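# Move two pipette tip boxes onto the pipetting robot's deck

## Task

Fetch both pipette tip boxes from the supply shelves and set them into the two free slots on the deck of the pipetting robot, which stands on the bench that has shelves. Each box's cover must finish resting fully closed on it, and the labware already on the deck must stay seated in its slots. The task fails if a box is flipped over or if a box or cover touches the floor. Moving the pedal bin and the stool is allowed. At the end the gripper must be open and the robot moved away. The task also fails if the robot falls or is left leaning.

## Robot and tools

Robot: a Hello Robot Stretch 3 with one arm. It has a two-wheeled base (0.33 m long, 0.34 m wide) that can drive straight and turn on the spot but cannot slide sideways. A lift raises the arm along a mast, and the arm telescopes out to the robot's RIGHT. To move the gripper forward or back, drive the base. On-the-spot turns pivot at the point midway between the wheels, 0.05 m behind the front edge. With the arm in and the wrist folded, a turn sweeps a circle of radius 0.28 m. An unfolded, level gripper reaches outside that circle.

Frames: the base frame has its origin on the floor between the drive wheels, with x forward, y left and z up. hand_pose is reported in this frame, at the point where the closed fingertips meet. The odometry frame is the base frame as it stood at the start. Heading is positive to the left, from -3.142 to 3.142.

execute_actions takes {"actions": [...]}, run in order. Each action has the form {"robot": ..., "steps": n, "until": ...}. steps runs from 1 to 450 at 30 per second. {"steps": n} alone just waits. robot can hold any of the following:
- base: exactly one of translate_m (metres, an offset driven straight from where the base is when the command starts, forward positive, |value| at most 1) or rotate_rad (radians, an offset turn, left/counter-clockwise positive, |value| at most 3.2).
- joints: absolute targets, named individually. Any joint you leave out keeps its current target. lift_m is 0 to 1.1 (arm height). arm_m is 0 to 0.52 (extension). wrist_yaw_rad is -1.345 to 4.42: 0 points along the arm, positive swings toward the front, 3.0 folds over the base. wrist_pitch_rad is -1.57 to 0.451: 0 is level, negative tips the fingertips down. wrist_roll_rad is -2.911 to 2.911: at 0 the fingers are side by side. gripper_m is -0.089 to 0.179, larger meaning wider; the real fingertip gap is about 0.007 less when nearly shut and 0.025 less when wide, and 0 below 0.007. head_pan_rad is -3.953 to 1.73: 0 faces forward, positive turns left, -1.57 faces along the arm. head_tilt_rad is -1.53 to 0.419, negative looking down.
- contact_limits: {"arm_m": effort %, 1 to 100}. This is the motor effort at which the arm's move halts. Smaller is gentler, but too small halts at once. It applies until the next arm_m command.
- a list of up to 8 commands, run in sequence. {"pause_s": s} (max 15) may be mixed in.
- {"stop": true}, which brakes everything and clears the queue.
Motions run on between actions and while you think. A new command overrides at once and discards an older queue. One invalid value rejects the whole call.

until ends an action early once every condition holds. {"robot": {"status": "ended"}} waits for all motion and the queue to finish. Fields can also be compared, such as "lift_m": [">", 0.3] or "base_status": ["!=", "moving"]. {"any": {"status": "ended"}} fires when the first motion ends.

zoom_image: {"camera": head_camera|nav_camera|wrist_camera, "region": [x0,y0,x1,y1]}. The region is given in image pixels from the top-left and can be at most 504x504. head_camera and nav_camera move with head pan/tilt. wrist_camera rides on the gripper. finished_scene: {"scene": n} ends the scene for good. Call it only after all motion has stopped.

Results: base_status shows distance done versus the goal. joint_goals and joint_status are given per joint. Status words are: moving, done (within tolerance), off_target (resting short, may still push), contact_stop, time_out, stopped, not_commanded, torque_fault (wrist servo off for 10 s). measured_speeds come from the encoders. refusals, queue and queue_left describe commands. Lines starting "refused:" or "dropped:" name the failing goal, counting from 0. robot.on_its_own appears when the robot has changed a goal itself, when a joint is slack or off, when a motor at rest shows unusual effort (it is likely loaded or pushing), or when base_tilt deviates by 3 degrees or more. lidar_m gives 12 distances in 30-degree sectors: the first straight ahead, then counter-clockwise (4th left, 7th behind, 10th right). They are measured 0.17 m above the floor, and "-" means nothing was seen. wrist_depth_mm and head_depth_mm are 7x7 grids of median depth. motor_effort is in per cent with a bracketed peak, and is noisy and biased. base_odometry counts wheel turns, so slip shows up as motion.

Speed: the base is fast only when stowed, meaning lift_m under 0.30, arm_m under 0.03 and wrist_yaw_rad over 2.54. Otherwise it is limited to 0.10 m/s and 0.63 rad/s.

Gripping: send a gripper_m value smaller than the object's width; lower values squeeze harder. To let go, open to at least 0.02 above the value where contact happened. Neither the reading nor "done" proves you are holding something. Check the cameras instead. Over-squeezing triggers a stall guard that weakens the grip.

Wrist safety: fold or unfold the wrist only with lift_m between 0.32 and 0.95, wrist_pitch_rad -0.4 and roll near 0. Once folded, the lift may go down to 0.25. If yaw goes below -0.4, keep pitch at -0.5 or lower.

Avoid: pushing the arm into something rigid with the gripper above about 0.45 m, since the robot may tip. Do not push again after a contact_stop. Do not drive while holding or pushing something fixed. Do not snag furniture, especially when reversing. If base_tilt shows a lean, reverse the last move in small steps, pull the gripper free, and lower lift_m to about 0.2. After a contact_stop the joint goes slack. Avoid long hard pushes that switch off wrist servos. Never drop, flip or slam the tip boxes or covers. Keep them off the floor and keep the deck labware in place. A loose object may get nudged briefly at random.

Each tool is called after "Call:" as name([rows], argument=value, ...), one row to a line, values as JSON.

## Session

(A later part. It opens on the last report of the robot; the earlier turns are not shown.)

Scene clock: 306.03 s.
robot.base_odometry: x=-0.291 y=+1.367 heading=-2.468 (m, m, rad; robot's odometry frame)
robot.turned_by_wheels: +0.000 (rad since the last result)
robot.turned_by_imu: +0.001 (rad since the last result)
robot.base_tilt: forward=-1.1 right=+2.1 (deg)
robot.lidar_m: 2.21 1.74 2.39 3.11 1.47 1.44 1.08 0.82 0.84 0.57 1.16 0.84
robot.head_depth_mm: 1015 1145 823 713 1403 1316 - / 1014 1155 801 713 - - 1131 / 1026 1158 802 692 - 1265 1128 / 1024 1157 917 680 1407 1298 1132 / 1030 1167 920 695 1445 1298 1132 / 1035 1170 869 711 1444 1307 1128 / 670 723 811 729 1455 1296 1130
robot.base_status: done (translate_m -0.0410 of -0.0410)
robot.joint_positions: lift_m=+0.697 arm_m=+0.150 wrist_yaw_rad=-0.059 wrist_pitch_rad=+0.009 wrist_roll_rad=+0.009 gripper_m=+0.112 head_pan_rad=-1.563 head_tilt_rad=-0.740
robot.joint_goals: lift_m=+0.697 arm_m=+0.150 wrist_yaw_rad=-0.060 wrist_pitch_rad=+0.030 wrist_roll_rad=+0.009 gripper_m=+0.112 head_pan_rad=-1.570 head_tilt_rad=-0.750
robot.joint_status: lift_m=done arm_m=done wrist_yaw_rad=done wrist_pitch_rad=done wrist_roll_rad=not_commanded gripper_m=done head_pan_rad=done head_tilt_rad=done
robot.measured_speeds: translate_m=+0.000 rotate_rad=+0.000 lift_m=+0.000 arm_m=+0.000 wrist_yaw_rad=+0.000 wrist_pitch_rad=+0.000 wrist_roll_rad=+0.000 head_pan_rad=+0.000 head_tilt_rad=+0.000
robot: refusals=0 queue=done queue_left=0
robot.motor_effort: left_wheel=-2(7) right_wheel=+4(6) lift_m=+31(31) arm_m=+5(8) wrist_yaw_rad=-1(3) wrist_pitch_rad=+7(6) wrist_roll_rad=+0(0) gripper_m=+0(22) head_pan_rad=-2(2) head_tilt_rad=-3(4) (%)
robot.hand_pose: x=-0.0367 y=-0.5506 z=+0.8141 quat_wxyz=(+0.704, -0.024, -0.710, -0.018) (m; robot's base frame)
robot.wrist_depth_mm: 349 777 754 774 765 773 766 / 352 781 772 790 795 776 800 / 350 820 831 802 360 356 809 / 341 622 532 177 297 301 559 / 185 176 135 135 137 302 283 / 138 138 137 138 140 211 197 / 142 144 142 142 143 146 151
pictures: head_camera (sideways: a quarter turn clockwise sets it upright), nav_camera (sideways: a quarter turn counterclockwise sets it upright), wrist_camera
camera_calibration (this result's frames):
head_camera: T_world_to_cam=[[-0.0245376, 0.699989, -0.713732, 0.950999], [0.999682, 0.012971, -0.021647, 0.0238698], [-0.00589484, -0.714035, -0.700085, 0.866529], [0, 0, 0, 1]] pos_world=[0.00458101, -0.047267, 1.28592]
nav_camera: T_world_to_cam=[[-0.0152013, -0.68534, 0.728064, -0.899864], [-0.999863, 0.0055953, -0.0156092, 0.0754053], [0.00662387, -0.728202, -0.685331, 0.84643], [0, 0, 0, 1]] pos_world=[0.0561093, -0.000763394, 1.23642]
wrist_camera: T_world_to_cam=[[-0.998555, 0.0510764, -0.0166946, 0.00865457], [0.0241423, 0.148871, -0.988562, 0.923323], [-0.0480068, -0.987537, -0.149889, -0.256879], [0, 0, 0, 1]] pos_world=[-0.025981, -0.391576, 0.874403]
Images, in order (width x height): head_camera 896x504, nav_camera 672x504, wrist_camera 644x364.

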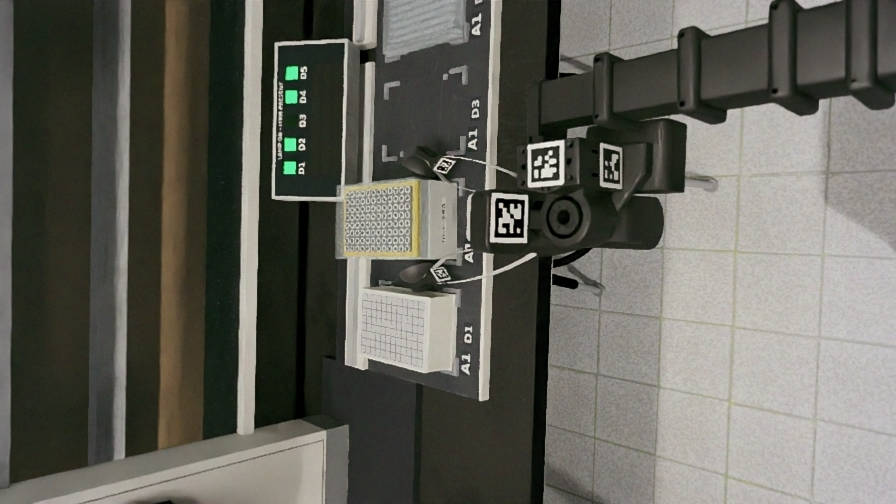

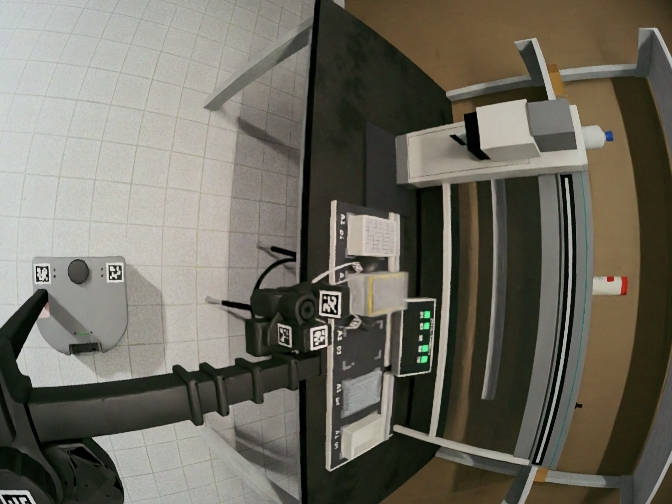

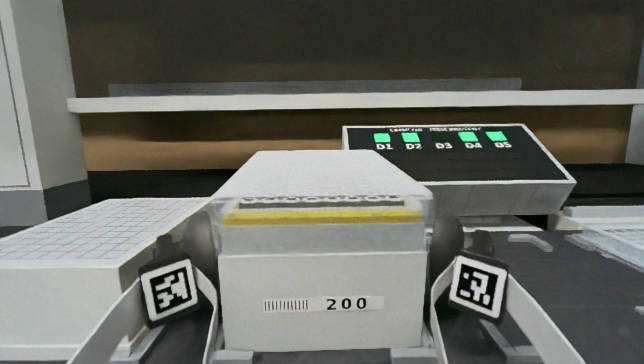

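Call:
execute_actions([
  {"robot":[{"joints":{"lift_m":0.694,"arm_m":0.154}},{"joints":{"gripper_m":0.04}},{"pause_s":0.5}],"steps":450,"until":{"robot":{"status":"ended"}}},
])

Call:
zoom_image(camera="head_camera", region=[320, 130, 500, 330])

Scene clock: 311.17 s.
robot.base_odometry: x=-0.291 y=+1.367 heading=-2.468 (m, m, rad; robot's odometry frame)
robot.turned_by_wheels: +0.000 (rad since the last result)
robot.turned_by_imu: +0.001 (rad since the last result)
robot.base_tilt: forward=-1.0 right=+2.0 (deg)
robot.lidar_m: 2.22 1.75 2.39 3.11 1.47 1.44 1.07 0.83 0.84 0.57 1.17 0.83
robot.head_depth_mm: 1020 1141 825 714 1414 1321 - / 1019 1147 801 712 - 1238 1130 / 1023 1152 803 690 - 1263 1138 / 1027 1154 915 676 1408 1281 1126 / 1035 1159 914 694 1440 1296 1129 / 1039 1168 863 713 1439 1285 1129 / 671 721 810 731 1442 1286 1134
robot.base_status: done (translate_m -0.0410 of -0.0410)
robot.joint_positions: lift_m=+0.694 arm_m=+0.154 wrist_yaw_rad=-0.059 wrist_pitch_rad=+0.009 wrist_roll_rad=+0.009 gripper_m=+0.041 head_pan_rad=-1.563 head_tilt_rad=-0.740
robot.joint_goals: lift_m=+0.694 arm_m=+0.154 wrist_yaw_rad=-0.060 wrist_pitch_rad=+0.030 wrist_roll_rad=+0.009 gripper_m=+0.040 head_pan_rad=-1.570 head_tilt_rad=-0.750
robot.joint_status: lift_m=done arm_m=done wrist_yaw_rad=done wrist_pitch_rad=done wrist_roll_rad=not_commanded gripper_m=done head_pan_rad=done head_tilt_rad=done
robot.measured_speeds: translate_m=+0.000 rotate_rad=+0.000 lift_m=+0.000 arm_m=+0.000 wrist_yaw_rad=+0.000 wrist_pitch_rad=+0.000 wrist_roll_rad=+0.000 head_pan_rad=+0.000 head_tilt_rad=+0.000
robot: refusals=0 queue=done queue_left=0
robot.motor_effort: left_wheel=-2(2) right_wheel=+3(4) lift_m=+31(31) arm_m=+5(8) wrist_yaw_rad=-1(2) wrist_pitch_rad=+7(7) wrist_roll_rad=+0(0) gripper_m=-22(100) head_pan_rad=-2(2) head_tilt_rad=-4(3) (%)
robot.hand_pose: x=-0.0365 y=-0.5546 z=+0.8111 quat_wxyz=(+0.704, -0.024, -0.710, -0.018) (m; robot's base frame)
robot.wrist_depth_mm: 347 761 762 782 769 787 764 / 347 786 782 780 715 708 788 / 348 803 825 816 348 349 800 / 336 617 520 161 293 294 471 / 176 174 128 128 130 279 271 / 133 137 131 132 133 198 190 / 137 141 137 136 137 141 146
pictures: head_camera (sideways: a quarter turn clockwise sets it upright), nav_camera (sideways: a quarter turn counterclockwise sets it upright), wrist_camera
camera_calibration (this result's frames):
head_camera: T_world_to_cam=[[-0.0245377, 0.699989, -0.713731, 0.950999], [0.999682, 0.0129713, -0.021647, 0.0238698], [-0.00589467, -0.714035, -0.700085, 0.866529], [0, 0, 0, 1]] pos_world=[0.00458102, -0.047267, 1.28592]
nav_camera: T_world_to_cam=[[-0.0152011, -0.68534, 0.728064, -0.899864], [-0.999863, 0.00559506, -0.0156092, 0.0754053], [0.00662404, -0.728201, -0.685331, 0.84643], [0, 0, 0, 1]] pos_world=[0.0561093, -0.000763378, 1.23642]
wrist_camera: T_world_to_cam=[[-0.998597, 0.0502588, -0.0166919, 0.00856192], [0.0240177, 0.148891, -0.988562, 0.920958], [-0.0471987, -0.987576, -0.149889, -0.261279], [0, 0, 0, 1]] pos_world=[-0.0259015, -0.395585, 0.871404]
Images, in order (width x height): head_camera 896x504, nav_camera 672x504, wrist_camera 644x364.

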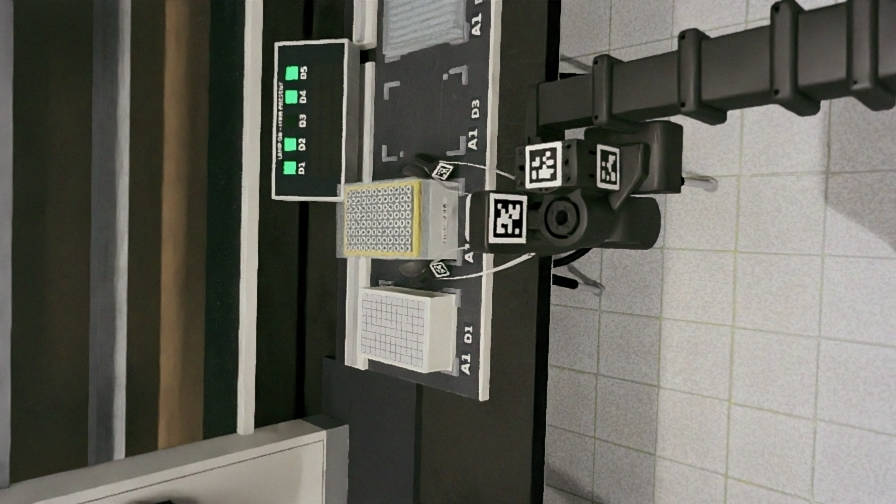

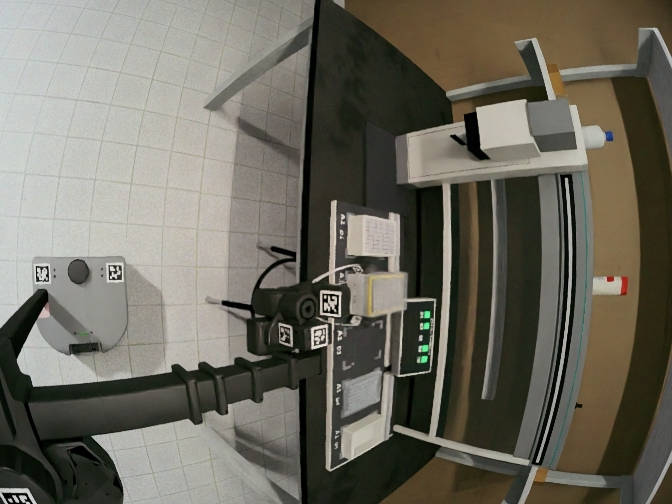

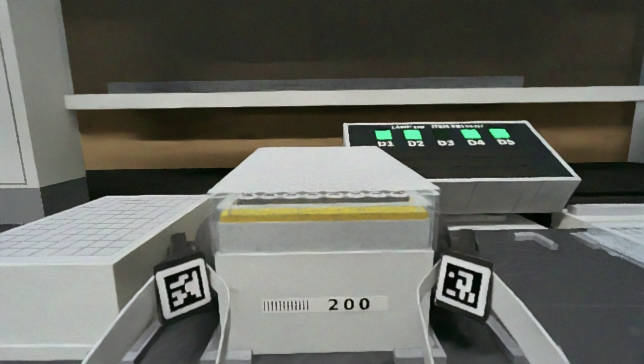

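Region (320, 130, 500, 330) of head_camera's 896x504 image, scaled by 2.520, with more detail than that image has; it fills the left 454 columns of this view, and the rest is white.

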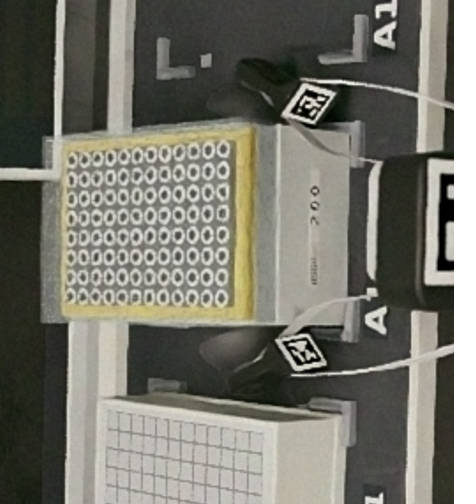

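Call:
execute_actions([
  {"robot":[{"base":{"translate_m":0.008},"joints":{"wrist_yaw_rad":-0.095}},{"pause_s":0.5}],"steps":450,"until":{"robot":{"status":"ended"}}},
])

Call:
zoom_image(camera="head_camera", region=[320, 130, 500, 330])

Scene clock: 315.57 s.
robot.base_odometry: x=-0.297 y=+1.362 heading=-2.468 (m, m, rad; robot's odometry frame)
robot.turned_by_wheels: +0.000 (rad since the last result)
robot.turned_by_imu: +0.001 (rad since the last result)
robot.base_tilt: forward=-0.9 right=+2.0 (deg)
robot.lidar_m: 2.21 1.74 2.38 3.12 1.48 1.44 1.08 0.83 0.84 0.58 1.16 0.83
robot.head_depth_mm: 1018 1134 809 715 1414 1317 - / 1019 1149 797 715 - - 1124 / 1022 1147 799 681 - 1276 1131 / 1026 1150 919 689 1409 1293 1131 / 1032 1164 915 692 1435 1303 1133 / 1041 1168 863 730 1437 1300 1127 / 650 708 810 733 1433 1290 1123
robot.base_status: done (translate_m +0.0080 of +0.0080)
robot.joint_positions: lift_m=+0.694 arm_m=+0.154 wrist_yaw_rad=-0.092 wrist_pitch_rad=+0.009 wrist_roll_rad=+0.009 gripper_m=+0.041 head_pan_rad=-1.563 head_tilt_rad=-0.740
robot.joint_goals: lift_m=+0.694 arm_m=+0.154 wrist_yaw_rad=-0.095 wrist_pitch_rad=+0.030 wrist_roll_rad=+0.009 gripper_m=+0.040 head_pan_rad=-1.570 head_tilt_rad=-0.750
robot.joint_status: lift_m=done arm_m=done wrist_yaw_rad=done wrist_pitch_rad=done wrist_roll_rad=not_commanded gripper_m=done head_pan_rad=done head_tilt_rad=done
robot.measured_speeds: translate_m=+0.000 rotate_rad=+0.000 lift_m=+0.000 arm_m=+0.000 wrist_yaw_rad=+0.000 wrist_pitch_rad=+0.000 wrist_roll_rad=+0.000 head_pan_rad=+0.000 head_tilt_rad=+0.000
robot: refusals=0 queue=done queue_left=0
robot.motor_effort: left_wheel=-2(5) right_wheel=+2(7) lift_m=+31(31) arm_m=+5(5) wrist_yaw_rad=-2(9) wrist_pitch_rad=+7(6) wrist_roll_rad=+0(0) gripper_m=-21(22) head_pan_rad=-3(2) head_tilt_rad=-3(4) (%)
robot.hand_pose: x=-0.0450 y=-0.5540 z=+0.8111 quat_wxyz=(+0.704, -0.035, -0.709, -0.030) (m; robot's base frame)
robot.wrist_depth_mm: 749 754 762 764 781 770 783 / 344 782 774 794 772 783 754 / 354 799 817 803 353 822 811 / 354 617 608 164 298 301 547 / 175 175 129 129 130 276 273 / 130 135 131 132 133 198 190 / 134 141 136 136 137 141 146
pictures: head_camera (sideways: a quarter turn clockwise sets it upright), nav_camera (sideways: a quarter turn counterclockwise sets it upright), wrist_camera
camera_calibration (this result's frames):
head_camera: T_world_to_cam=[[-0.0245376, 0.69999, -0.713731, 0.950999], [0.999682, 0.0129712, -0.021647, 0.0238698], [-0.00589475, -0.714035, -0.700085, 0.866529], [0, 0, 0, 1]] pos_world=[0.00458101, -0.047267, 1.28592]
nav_camera: T_world_to_cam=[[-0.0152012, -0.68534, 0.728064, -0.899864], [-0.999863, 0.00559518, -0.0156092, 0.0754053], [0.00662395, -0.728201, -0.685331, 0.84643], [0, 0, 0, 1]] pos_world=[0.0561093, -0.000763376, 1.23642]
wrist_camera: T_world_to_cam=[[-0.996371, 0.0834579, -0.0166937, 0.0185246], [0.0289604, 0.148009, -0.988562, 0.920801], [-0.0800325, -0.985458, -0.149889, -0.261351], [0, 0, 0, 1]] pos_world=[-0.0291259, -0.395383, 0.871404]
Images, in order (width x height): head_camera 896x504, nav_camera 672x504, wrist_camera 644x364.

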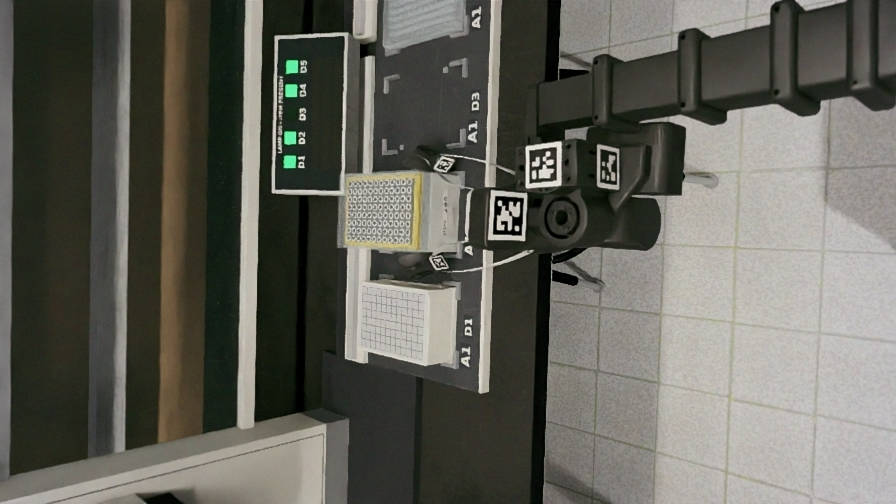

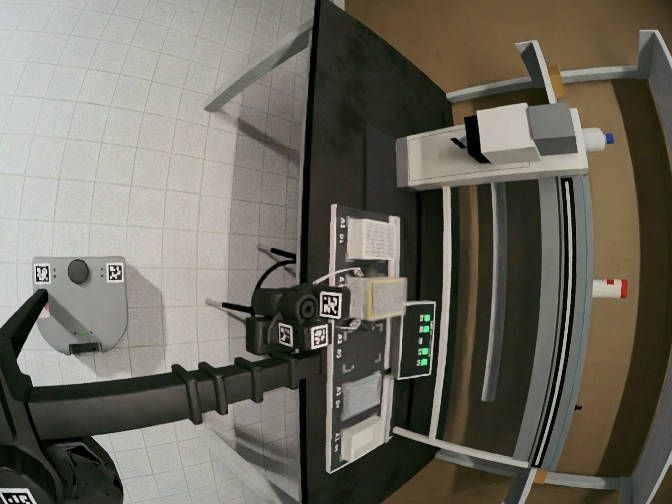

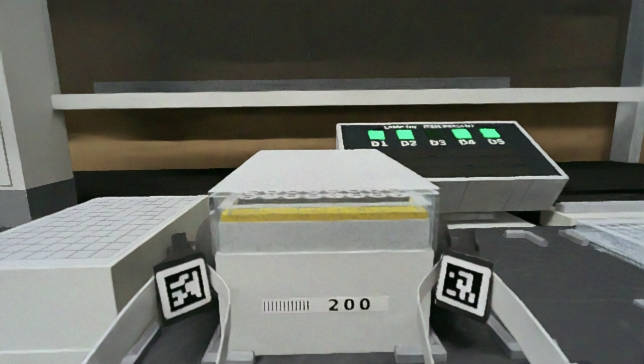

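Region (320, 130, 500, 330) of head_camera's 896x504 image, scaled by 2.520, with more detail than that image has; it fills the left 454 columns of this view, and the rest is white.

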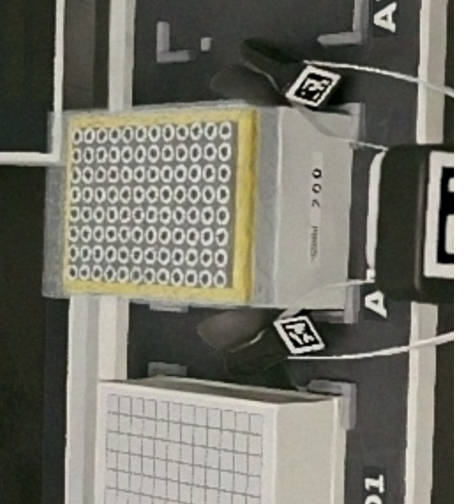

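Call:
execute_actions([
  {"robot":[{"joints":{"arm_m":0.156}},{"joints":{"gripper_m":0.112}},{"pause_s":0.3},{"joints":{"arm_m":0.02}}],"steps":450,"until":{"robot":{"status":"ended"}}},
])

Call:
zoom_image(camera="head_camera", region=[320, 130, 500, 380])

Scene clock: 322.40 s.
robot.base_odometry: x=-0.297 y=+1.362 heading=-2.468 (m, m, rad; robot's odometry frame)
robot.turned_by_wheels: +0.000 (rad since the last result)
robot.turned_by_imu: +0.001 (rad since the last result)
robot.base_tilt: forward=-0.9 right=+2.0 (deg)
robot.lidar_m: 2.21 1.74 2.39 3.11 1.48 1.45 1.08 0.83 0.84 0.57 1.17 0.83
robot.head_depth_mm: 1018 1141 809 713 1417 1319 - / 1017 1146 802 715 1402 1349 - / 1025 1154 802 681 1278 - - / 1028 1153 914 687 1435 1278 1107 / 1035 1164 912 696 1445 1290 1129 / 1037 1174 861 733 1449 1297 1130 / 649 709 808 732 1449 1302 1135
robot.base_status: done (translate_m +0.0080 of +0.0080)
robot.joint_positions: lift_m=+0.694 arm_m=+0.020 wrist_yaw_rad=-0.095 wrist_pitch_rad=+0.011 wrist_roll_rad=+0.009 gripper_m=+0.112 head_pan_rad=-1.563 head_tilt_rad=-0.740
robot.joint_goals: lift_m=+0.694 arm_m=+0.020 wrist_yaw_rad=-0.095 wrist_pitch_rad=+0.030 wrist_roll_rad=+0.009 gripper_m=+0.112 head_pan_rad=-1.570 head_tilt_rad=-0.750
robot.joint_status: lift_m=done arm_m=done wrist_yaw_rad=done wrist_pitch_rad=done wrist_roll_rad=not_commanded gripper_m=done head_pan_rad=done head_tilt_rad=done
robot.measured_speeds: translate_m=+0.000 rotate_rad=+0.000 lift_m=+0.000 arm_m=+0.000 wrist_yaw_rad=+0.000 wrist_pitch_rad=+0.000 wrist_roll_rad=+0.000 head_pan_rad=+0.000 head_tilt_rad=+0.000
robot: refusals=0 queue=done queue_left=0
robot.motor_effort: left_wheel=-2(2) right_wheel=+2(3) lift_m=+31(31) arm_m=-6(15) wrist_yaw_rad=-1(3) wrist_pitch_rad=+6(6) wrist_roll_rad=+0(0) gripper_m=+0(88) head_pan_rad=-2(3) head_tilt_rad=-3(3) (%)
robot.hand_pose: x=-0.0457 y=-0.4207 z=+0.8117 quat_wxyz=(+0.704, -0.037, -0.709, -0.030) (m; robot's base frame)
robot.wrist_depth_mm: 409 888 895 876 897 914 916 / 415 913 872 895 919 939 933 / 426 494 944 933 479 944 964 / 446 442 342 261 428 445 427 / 326 261 264 267 287 297 276 / 225 225 223 221 221 232 217 / 176 170 171 172 175 176 178
pictures: head_camera (sideways: a quarter turn clockwise sets it upright), nav_camera (sideways: a quarter turn counterclockwise sets it upright), wrist_camera
camera_calibration (this result's frames):
head_camera: T_world_to_cam=[[-0.0245378, 0.699993, -0.713728, 0.950995], [0.999682, 0.0129715, -0.021647, 0.0238698], [-0.0058946, -0.714032, -0.700088, 0.866533], [0, 0, 0, 1]] pos_world=[0.00458102, -0.0472669, 1.28592]
nav_camera: T_world_to_cam=[[-0.015201, -0.685343, 0.728061, -0.89986], [-0.999863, 0.00559501, -0.0156091, 0.0754053], [0.0066241, -0.728198, -0.685334, 0.846434], [0, 0, 0, 1]] pos_world=[0.0561093, -0.000763083, 1.23642]
wrist_camera: T_world_to_cam=[[-0.996144, 0.08613, -0.0166755, 0.00783109], [0.0291509, 0.145687, -0.988901, 0.900974], [-0.0827446, -0.985574, -0.147636, -0.131943], [0, 0, 0, 1]] pos_world=[-0.0293809, -0.261974, 0.871625]
Images, in order (width x height): head_camera 896x504, nav_camera 672x504, wrist_camera 644x364.

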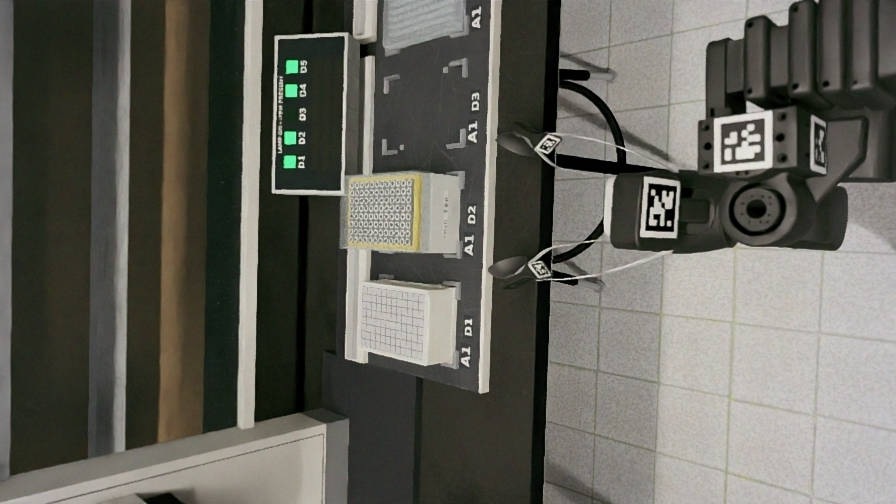

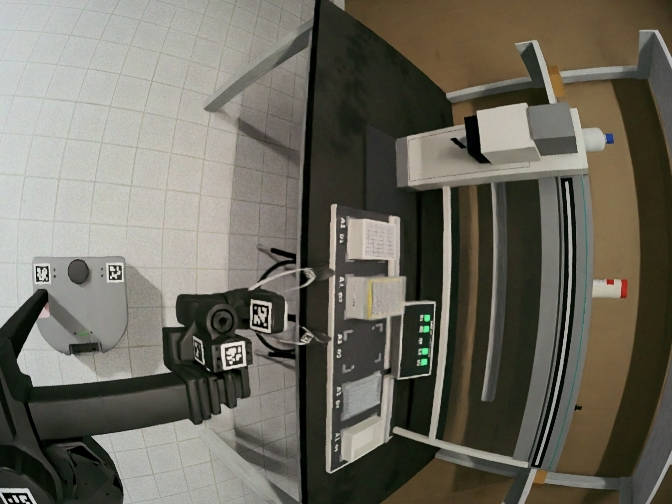

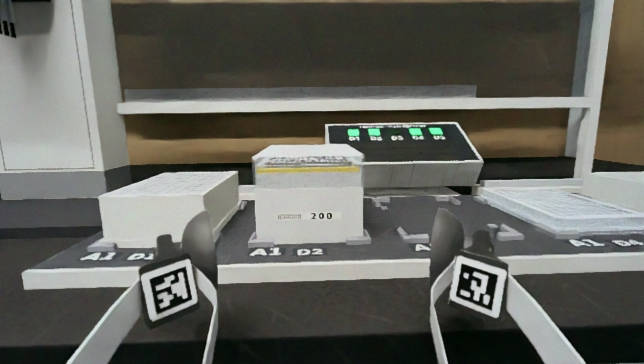

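Region (320, 130, 500, 380) of head_camera's 896x504 image, scaled by 2.016, with more detail than that image has; it fills the left 363 columns of this view, and the rest is white.

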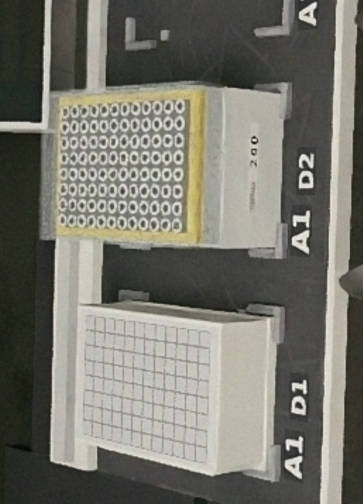

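Call:
execute_actions([
  {"robot":[{"base":{"rotate_rad":-0.55},"joints":{"arm_m":0.0,"wrist_yaw_rad":0.16,"gripper_m":0.15}},{"base":{"translate_m":-0.733},"joints":{"lift_m":0.53}},{"base":{"rotate_rad":-1.05},"joints":{"head_tilt_rad":-0.85}}],"steps":450,"until":{"robot":{"status":"ended"}}},
])

Scene clock: 359.20 s.
robot.base_odometry: x=+0.430 y=+1.453 heading=+2.216 (m, m, rad; robot's odometry frame)
robot.turned_by_wheels: -1.600 (rad since the last result)
robot.turned_by_imu: -1.609 (rad since the last result)
robot.base_tilt: forward=-1.0 right=+1.8 (deg)
robot.lidar_m: 0.82 1.06 1.57 2.28 2.34 2.84 2.77 0.77 0.85 0.73 0.48 1.33
robot.head_depth_mm: 723 550 1063 964 881 1225 1115 / 609 550 1060 956 875 1218 - / 726 552 1060 959 877 1223 - / 722 550 1057 942 877 - 1119 / 657 552 1059 924 878 1225 1113 / 625 552 731 877 882 1228 1107 / 590 532 531 677 1384 1250 1110
robot.base_status: done (rotate_rad -1.0498 of -1.0500)
robot.joint_positions: lift_m=+0.530 arm_m=+0.000 wrist_yaw_rad=+0.159 wrist_pitch_rad=+0.011 wrist_roll_rad=+0.009 gripper_m=+0.150 head_pan_rad=-1.563 head_tilt_rad=-0.839
robot.joint_goals: lift_m=+0.530 arm_m=+0.000 wrist_yaw_rad=+0.160 wrist_pitch_rad=+0.030 wrist_roll_rad=+0.009 gripper_m=+0.150 head_pan_rad=-1.570 head_tilt_rad=-0.850
robot.joint_status: lift_m=done arm_m=done wrist_yaw_rad=done wrist_pitch_rad=done wrist_roll_rad=not_commanded gripper_m=done head_pan_rad=done head_tilt_rad=done
robot.measured_speeds: translate_m=+0.000 rotate_rad=+0.000 lift_m=+0.000 arm_m=+0.000 wrist_yaw_rad=+0.000 wrist_pitch_rad=+0.000 wrist_roll_rad=+0.000 head_pan_rad=+0.000 head_tilt_rad=+0.000
robot: refusals=0 queue=done queue_left=0
robot.motor_effort: left_wheel=+5(9) right_wheel=-4(9) lift_m=+30(31) arm_m=-6(8) wrist_yaw_rad=+0(2) wrist_pitch_rad=+6(6) wrist_roll_rad=+0(0) gripper_m=+0(94) head_pan_rad=-2(3) head_tilt_rad=-4(11) (%)
robot.hand_pose: x=+0.0192 y=-0.3986 z=+0.6477 quat_wxyz=(+0.702, +0.053, -0.708, +0.060) (m; robot's base frame)
robot.wrist_depth_mm: 216 287 470 603 574 558 536 / 218 287 466 633 599 564 554 / 223 289 469 638 618 581 565 / 229 293 462 656 621 591 571 / 237 278 443 374 514 551 502 / 243 - 357 357 352 - 343 / 927 261 270 270 269 264 263
pictures: head_camera (sideways: a quarter turn clockwise sets it upright), nav_camera (sideways: a quarter turn counterclockwise sets it upright), wrist_camera
camera_calibration (this result's frames):
head_camera: T_world_to_cam=[[-0.0250458, 0.766868, -0.641315, 0.856638], [0.999665, 0.0150728, -0.0210171, 0.0230471], [-0.00645091, -0.641627, -0.766989, 0.95354], [0, 0, 0, 1]] pos_world=[0.004567, -0.0454583, 1.28121]
nav_camera: T_world_to_cam=[[-0.0146816, -0.753703, 0.657051, -0.807327], [-0.999874, 0.00707194, -0.0142297, 0.0736075], [0.00607831, -0.657177, -0.753712, 0.935365], [0, 0, 0, 1]] pos_world=[0.0560599, 0.00569504, 1.2365]
wrist_camera: T_world_to_cam=[[-0.985868, -0.166692, -0.0166756, -0.0331431], [-0.00835476, 0.14834, -0.988901, 0.735467], [0.167316, -0.974787, -0.147637, -0.129525], [0, 0, 0, 1]] pos_world=[-0.00485853, -0.240883, 0.707629]
Images, in order (width x height): head_camera 896x504, nav_camera 672x504, wrist_camera 644x364.

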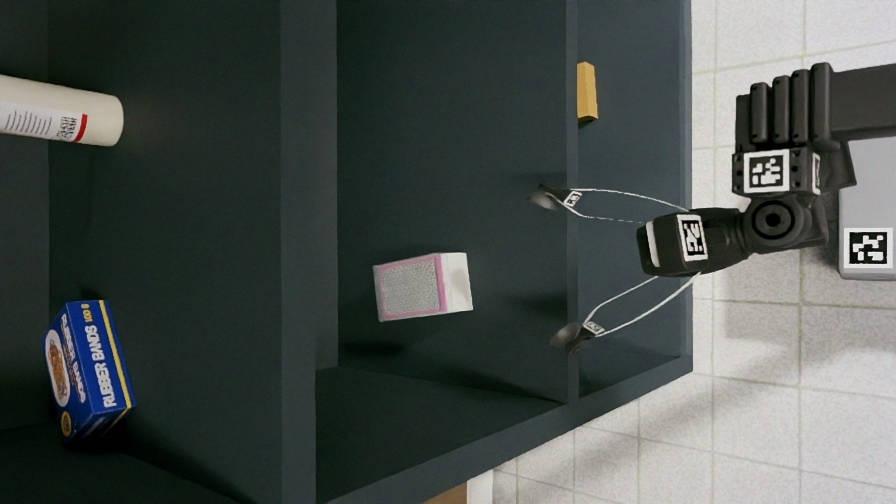

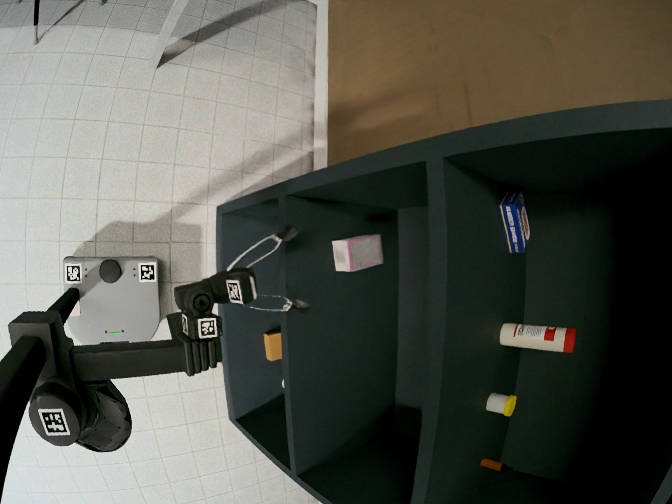

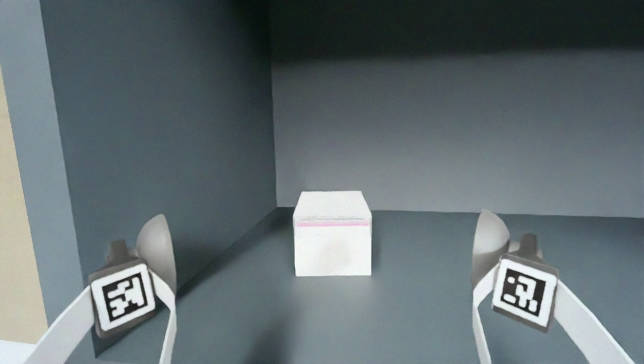

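Call:
execute_actions([
  {"robot":[{"base":{"translate_m":0.031},"joints":{"lift_m":0.46}},{"joints":{"arm_m":0.2}}],"steps":450,"until":{"robot":{"status":"ended"}}},
])

Scene clock: 368.57 s.
robot.base_odometry: x=+0.411 y=+1.478 heading=+2.216 (m, m, rad; robot's odometry frame)
robot.turned_by_wheels: +0.000 (rad since the last result)
robot.turned_by_imu: +0.005 (rad since the last result)
robot.base_tilt: forward=-1.3 right=+1.4 (deg)
robot.lidar_m: 0.79 1.04 1.55 2.33 2.40 2.87 2.80 0.80 0.87 0.68 0.47 1.33
robot.head_depth_mm: 710 559 1063 962 1262 1229 1113 / 639 559 1067 970 883 1221 1122 / 733 561 1065 967 872 1233 1126 / 730 562 1077 926 1264 1228 1123 / 646 563 1067 968 887 1236 1115 / 645 563 627 747 926 1247 1105 / 505 504 509 1400 1437 1248 1109
robot.base_status: done (translate_m +0.0310 of +0.0310)
robot.joint_positions: lift_m=+0.460 arm_m=+0.198 wrist_yaw_rad=+0.163 wrist_pitch_rad=-0.059 wrist_roll_rad=+0.016 gripper_m=+0.150 head_pan_rad=-1.563 head_tilt_rad=-0.840
robot.joint_goals: lift_m=+0.460 arm_m=+0.200 wrist_yaw_rad=+0.160 wrist_pitch_rad=+0.030 wrist_roll_rad=+0.016 gripper_m=+0.150 head_pan_rad=-1.570 head_tilt_rad=-0.850
robot.joint_status: lift_m=done arm_m=done wrist_yaw_rad=done wrist_pitch_rad=done wrist_roll_rad=not_commanded gripper_m=done head_pan_rad=done head_tilt_rad=done
robot.measured_speeds: translate_m=+0.000 rotate_rad=+0.000 lift_m=+0.000 arm_m=+0.000 wrist_yaw_rad=+0.000 wrist_pitch_rad=+0.000 wrist_roll_rad=+0.000 head_pan_rad=+0.000 head_tilt_rad=+0.000
robot: refusals=0 queue=done queue_left=0
robot.on_its_own: arm_m is at rest, and its effort (+33) is outside its rest range (-14 to +14)
robot.motor_effort: left_wheel=+1(9) right_wheel=-1(6) lift_m=+31(32) arm_m=+33(35) wrist_yaw_rad=-3(3) wrist_pitch_rad=+26(27) wrist_roll_rad=-4(4) gripper_m=+0(0) head_pan_rad=-2(3) head_tilt_rad=-3(4) (%)
robot.hand_pose: x=+0.0199 y=-0.5938 z=+0.5598 quat_wxyz=(+0.701, +0.079, -0.708, +0.036) (m; robot's base frame)
robot.wrist_depth_mm: 187 241 384 420 401 383 365 / 188 243 386 433 416 390 380 / 189 245 386 443 429 410 394 / 190 247 361 167 211 382 375 / 188 233 256 169 170 263 240 / 186 - 185 173 173 - 176 / - 146 146 144 142 140 138
pictures: head_camera (sideways: a quarter turn clockwise sets it upright), nav_camera (sideways: a quarter turn counterclockwise sets it upright), wrist_camera
camera_calibration (this result's frames):
head_camera: T_world_to_cam=[[-0.0249734, 0.767207, -0.640913, 0.856113], [0.999667, 0.0149861, -0.0210132, 0.023042], [-0.00651666, -0.641224, -0.767326, 0.953978], [0, 0, 0, 1]] pos_world=[0.00456247, -0.0454473, 1.28119]
nav_camera: T_world_to_cam=[[-0.0147527, -0.754046, 0.656656, -0.806811], [-0.999873, 0.00717714, -0.0142219, 0.0735974], [0.00601109, -0.656782, -0.754056, 0.935814], [0, 0, 0, 1]] pos_world=[0.0560602, 0.00572445, 1.2365]
wrist_camera: T_world_to_cam=[[-0.98531, -0.168972, -0.0247579, -0.0633365], [-0.0127194, 0.217181, -0.976048, 0.711342], [0.170302, -0.961395, -0.21614, -0.286661], [0, 0, 0, 1]] pos_world=[-0.00453941, -0.440787, 0.630778]
Images, in order (width x height): head_camera 896x504, nav_camera 672x504, wrist_camera 644x364.

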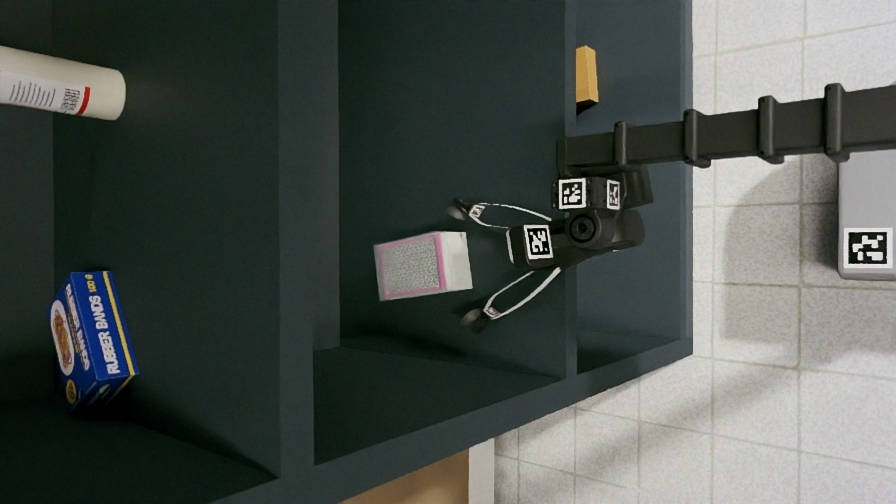

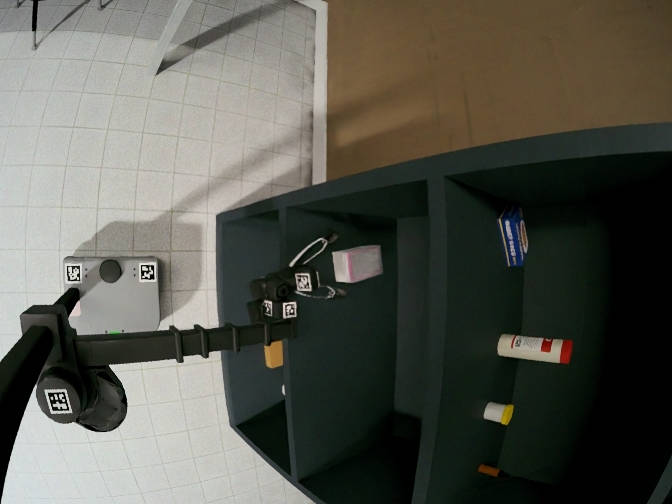

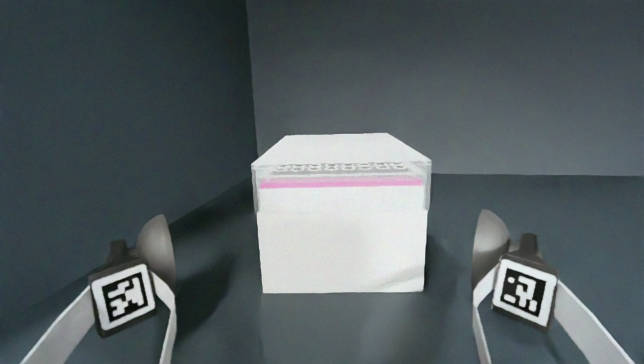

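The gripper body is hitting the shelf edge. Back off and use the pitched approach.

Call:
execute_actions([
  {"robot":[{"joints":{"arm_m":0.15}},{"joints":{"lift_m":0.515,"wrist_pitch_rad":-0.2,"wrist_roll_rad":0.009}},{"joints":{"arm_m":0.2}}],"steps":450,"until":{"robot":{"status":"ended"}}},
])

Scene clock: 374.93 s.
robot.base_odometry: x=+0.411 y=+1.478 heading=+2.216 (m, m, rad; robot's odometry frame)
robot.turned_by_wheels: +0.000 (rad since the last result)
robot.turned_by_imu: -0.003 (rad since the last result)
robot.base_tilt: forward=-1.1 right=+1.8 (deg)
robot.lidar_m: 0.78 1.04 1.55 2.27 2.33 2.88 2.80 0.80 0.86 0.69 0.47 1.33
robot.head_depth_mm: 691 549 1055 963 882 1221 1110 / 635 550 1059 963 880 1230 - / 725 549 1061 964 - 1219 1136 / 721 550 1058 919 1257 1227 1123 / 633 550 1058 955 878 1226 1111 / 629 551 622 743 903 1244 1105 / 499 497 500 1407 1420 1241 1111
robot.base_status: done (translate_m +0.0310 of +0.0310)
robot.joint_positions: lift_m=+0.515 arm_m=+0.200 wrist_yaw_rad=+0.160 wrist_pitch_rad=-0.214 wrist_roll_rad=+0.010 gripper_m=+0.150 head_pan_rad=-1.564 head_tilt_rad=-0.840
robot.joint_goals: lift_m=+0.515 arm_m=+0.200 wrist_yaw_rad=+0.160 wrist_pitch_rad=-0.200 wrist_roll_rad=+0.009 gripper_m=+0.150 head_pan_rad=-1.570 head_tilt_rad=-0.850
robot.joint_status: lift_m=done arm_m=done wrist_yaw_rad=done wrist_pitch_rad=done wrist_roll_rad=done gripper_m=done head_pan_rad=done head_tilt_rad=done
robot.measured_speeds: translate_m=+0.000 rotate_rad=+0.000 lift_m=+0.000 arm_m=+0.000 wrist_yaw_rad=+0.000 wrist_pitch_rad=+0.000 wrist_roll_rad=+0.000 head_pan_rad=+0.000 head_tilt_rad=+0.000
robot: refusals=0 queue=done queue_left=0
robot.motor_effort: left_wheel=+3(8) right_wheel=-2(11) lift_m=+43(44) arm_m=+5(35) wrist_yaw_rad=-1(2) wrist_pitch_rad=+4(26) wrist_roll_rad=-1(3) gripper_m=+0(0) head_pan_rad=-2(1) head_tilt_rad=-2(4) (%)
robot.hand_pose: x=+0.0177 y=-0.5868 z=+0.5756 quat_wxyz=(+0.704, +0.132, -0.698, -0.020) (m; robot's base frame)
robot.wrist_depth_mm: 186 244 388 402 381 365 355 / 189 247 391 419 403 388 374 / 191 248 400 439 427 412 395 / 192 251 319 178 311 330 325 / 195 239 239 171 175 258 243 / 190 - 190 181 187 - 193 / - 164 163 162 162 160 160
pictures: head_camera (sideways: a quarter turn clockwise sets it upright), nav_camera (sideways: a quarter turn counterclockwise sets it upright), wrist_camera
camera_calibration (this result's frames):
head_camera: T_world_to_cam=[[-0.0244886, 0.767275, -0.64085, 0.856028], [0.999676, 0.0143556, -0.0210126, 0.0230411], [-0.00692261, -0.641157, -0.767379, 0.954049], [0, 0, 0, 1]] pos_world=[0.00453372, -0.0454446, 1.28119]
nav_camera: T_world_to_cam=[[-0.0152292, -0.754091, 0.656594, -0.806728], [-0.999868, 0.00781064, -0.0142207, 0.0735958], [0.00559531, -0.656724, -0.75411, 0.935886], [0, 0, 0, 1]] pos_world=[0.0560638, 0.00569823, 1.2365]
wrist_camera: T_world_to_cam=[[-0.98634, -0.163562, -0.0195248, -0.0637268], [-0.0416305, 0.362204, -0.931169, 0.784992], [0.159376, -0.917636, -0.364065, -0.165118], [0, 0, 0, 1]] pos_world=[-0.00386089, -0.446269, 0.669602]
Images, in order (width x height): head_camera 896x504, nav_camera 672x504, wrist_camera 644x364.

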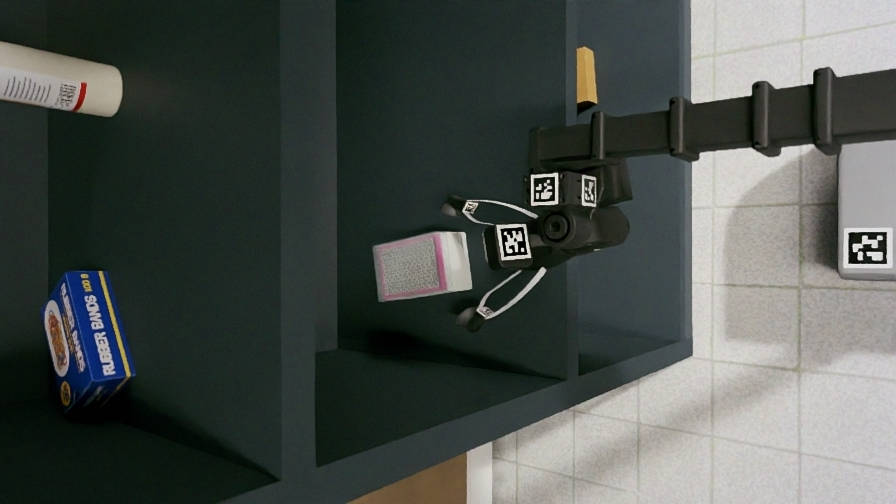

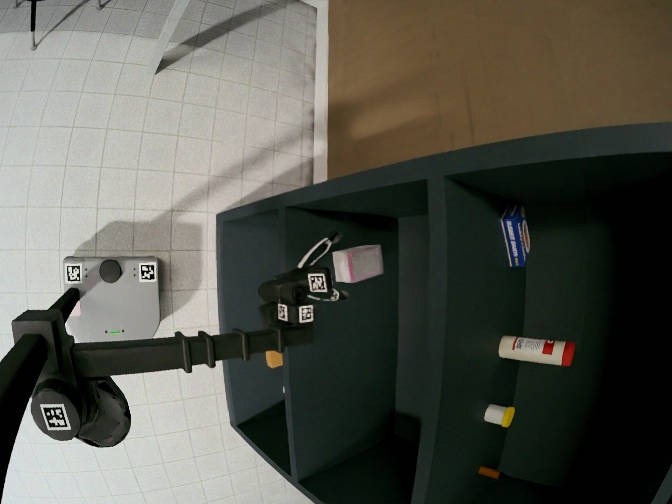

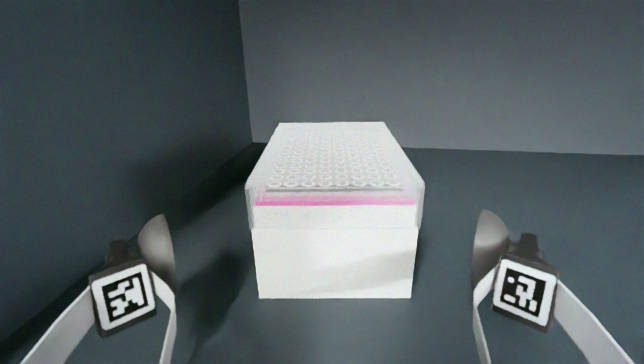

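Call:
execute_actions([
  {"robot":[{"joints":{"lift_m":0.502,"gripper_m":0.125}},{"joints":{"arm_m":0.24}},{"joints":{"gripper_m":0.038}},{"pause_s":0.4},{"joints":{"wrist_pitch_rad":0.05,"lift_m":0.52}},{"pause_s":1.0}],"steps":450,"until":{"robot":{"status":"ended"}}},
])

Scene clock: 389.63 s.
robot.base_odometry: x=+0.411 y=+1.478 heading=+2.216 (m, m, rad; robot's odometry frame)
robot.turned_by_wheels: +0.000 (rad since the last result)
robot.turned_by_imu: +0.001 (rad since the last result)
robot.base_tilt: forward=-1.1 right=+2.0 (deg)
robot.lidar_m: 0.79 1.04 1.55 2.28 2.34 2.88 2.80 0.80 0.86 0.69 0.47 1.33
robot.head_depth_mm: 693 550 1055 955 876 1220 1101 / 637 549 1058 960 876 1223 - / 724 548 1058 971 1282 1223 1142 / 721 551 900 873 1261 1221 1132 / 635 551 1064 947 873 1223 1102 / 630 550 621 743 896 1246 1108 / 500 497 499 1390 1426 1245 1115
robot.base_status: done (translate_m +0.0310 of +0.0310)
robot.joint_positions: lift_m=+0.520 arm_m=+0.240 wrist_yaw_rad=+0.161 wrist_pitch_rad=+0.006 wrist_roll_rad=+0.010 gripper_m=+0.039 head_pan_rad=-1.564 head_tilt_rad=-0.840
robot.joint_goals: lift_m=+0.520 arm_m=+0.240 wrist_yaw_rad=+0.160 wrist_pitch_rad=+0.050 wrist_roll_rad=+0.009 gripper_m=+0.038 head_pan_rad=-1.570 head_tilt_rad=-0.850
robot.joint_status: lift_m=done arm_m=done wrist_yaw_rad=done wrist_pitch_rad=done wrist_roll_rad=done gripper_m=done head_pan_rad=done head_tilt_rad=done
robot.measured_speeds: translate_m=+0.000 rotate_rad=+0.000 lift_m=+0.000 arm_m=+0.000 wrist_yaw_rad=+0.000 wrist_pitch_rad=+0.000 wrist_roll_rad=+0.000 head_pan_rad=+0.000 head_tilt_rad=+0.000
robot: refusals=0 queue=done queue_left=0
robot.motor_effort: left_wheel=+3(3) right_wheel=-3(3) lift_m=+44(47) arm_m=+5(3) wrist_yaw_rad=-1(1) wrist_pitch_rad=+13(15) wrist_roll_rad=-1(0) gripper_m=-22(100) head_pan_rad=-1(2) head_tilt_rad=-4(3) (%)
robot.hand_pose: x=+0.0196 y=-0.6377 z=+0.6359 quat_wxyz=(+0.701, +0.055, -0.708, +0.058) (m; robot's base frame)
robot.wrist_depth_mm: 190 247 384 379 366 348 332 / 190 247 398 391 372 357 344 / 192 249 397 401 385 369 350 / 192 250 370 413 389 375 363 / 192 250 136 136 136 387 371 / 192 233 133 133 132 327 316 / 193 239 132 131 131 245 242
pictures: head_camera (sideways: a quarter turn clockwise sets it upright), nav_camera (sideways: a quarter turn counterclockwise sets it upright), wrist_camera
camera_calibration (this result's frames):
head_camera: T_world_to_cam=[[-0.0244886, 0.767275, -0.64085, 0.856028], [0.999676, 0.0143556, -0.0210126, 0.0230411], [-0.00692261, -0.641157, -0.767378, 0.954049], [0, 0, 0, 1]] pos_world=[0.00453372, -0.0454446, 1.28119]
nav_camera: T_world_to_cam=[[-0.0152292, -0.754091, 0.656594, -0.806728], [-0.999868, 0.00781063, -0.0142207, 0.0735958], [0.00559531, -0.656724, -0.75411, 0.935886], [0, 0, 0, 1]] pos_world=[0.0560638, 0.00569822, 1.2365]
wrist_camera: T_world_to_cam=[[-0.985603, -0.168095, -0.0181891, -0.0727821], [-0.00793184, 0.15343, -0.988128, 0.762031], [0.16889, -0.973757, -0.152554, -0.360685], [0, 0, 0, 1]] pos_world=[-0.00477388, -0.480372, 0.696636]
Images, in order (width x height): head_camera 896x504, nav_camera 672x504, wrist_camera 644x364.

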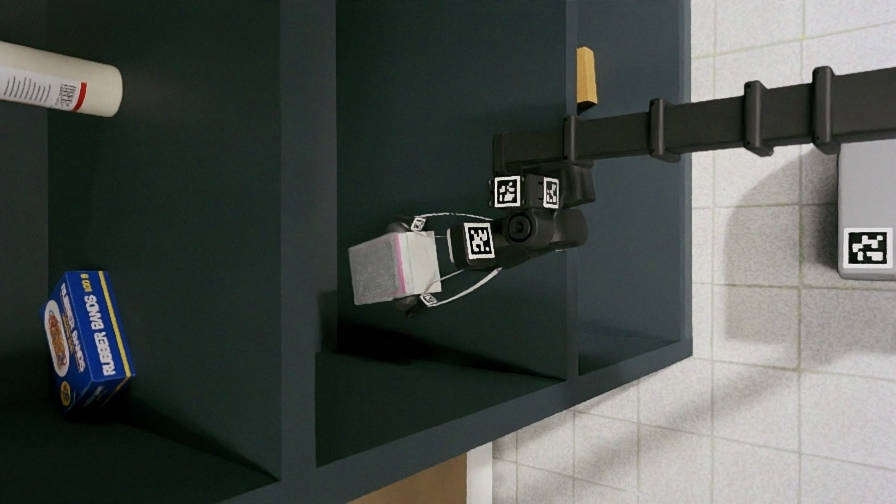

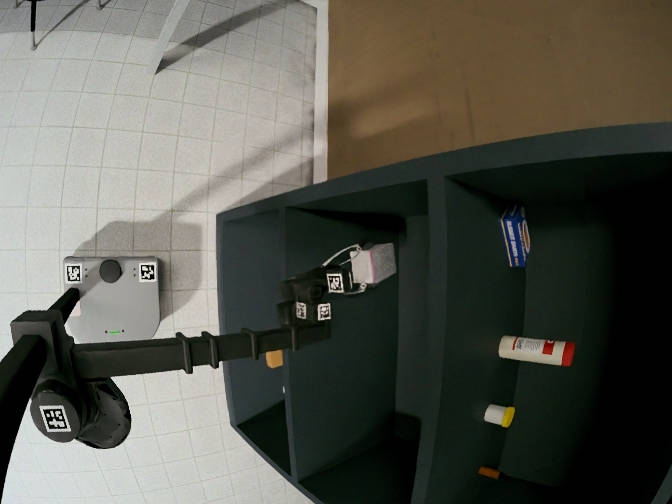

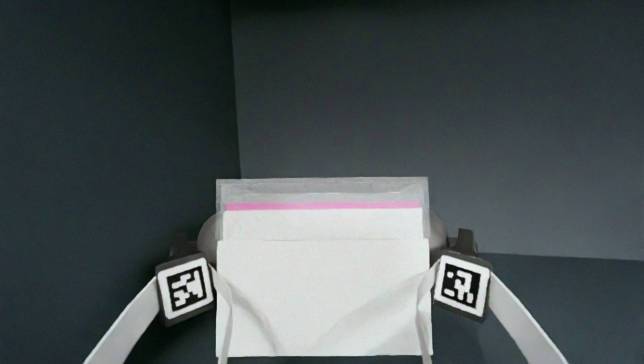

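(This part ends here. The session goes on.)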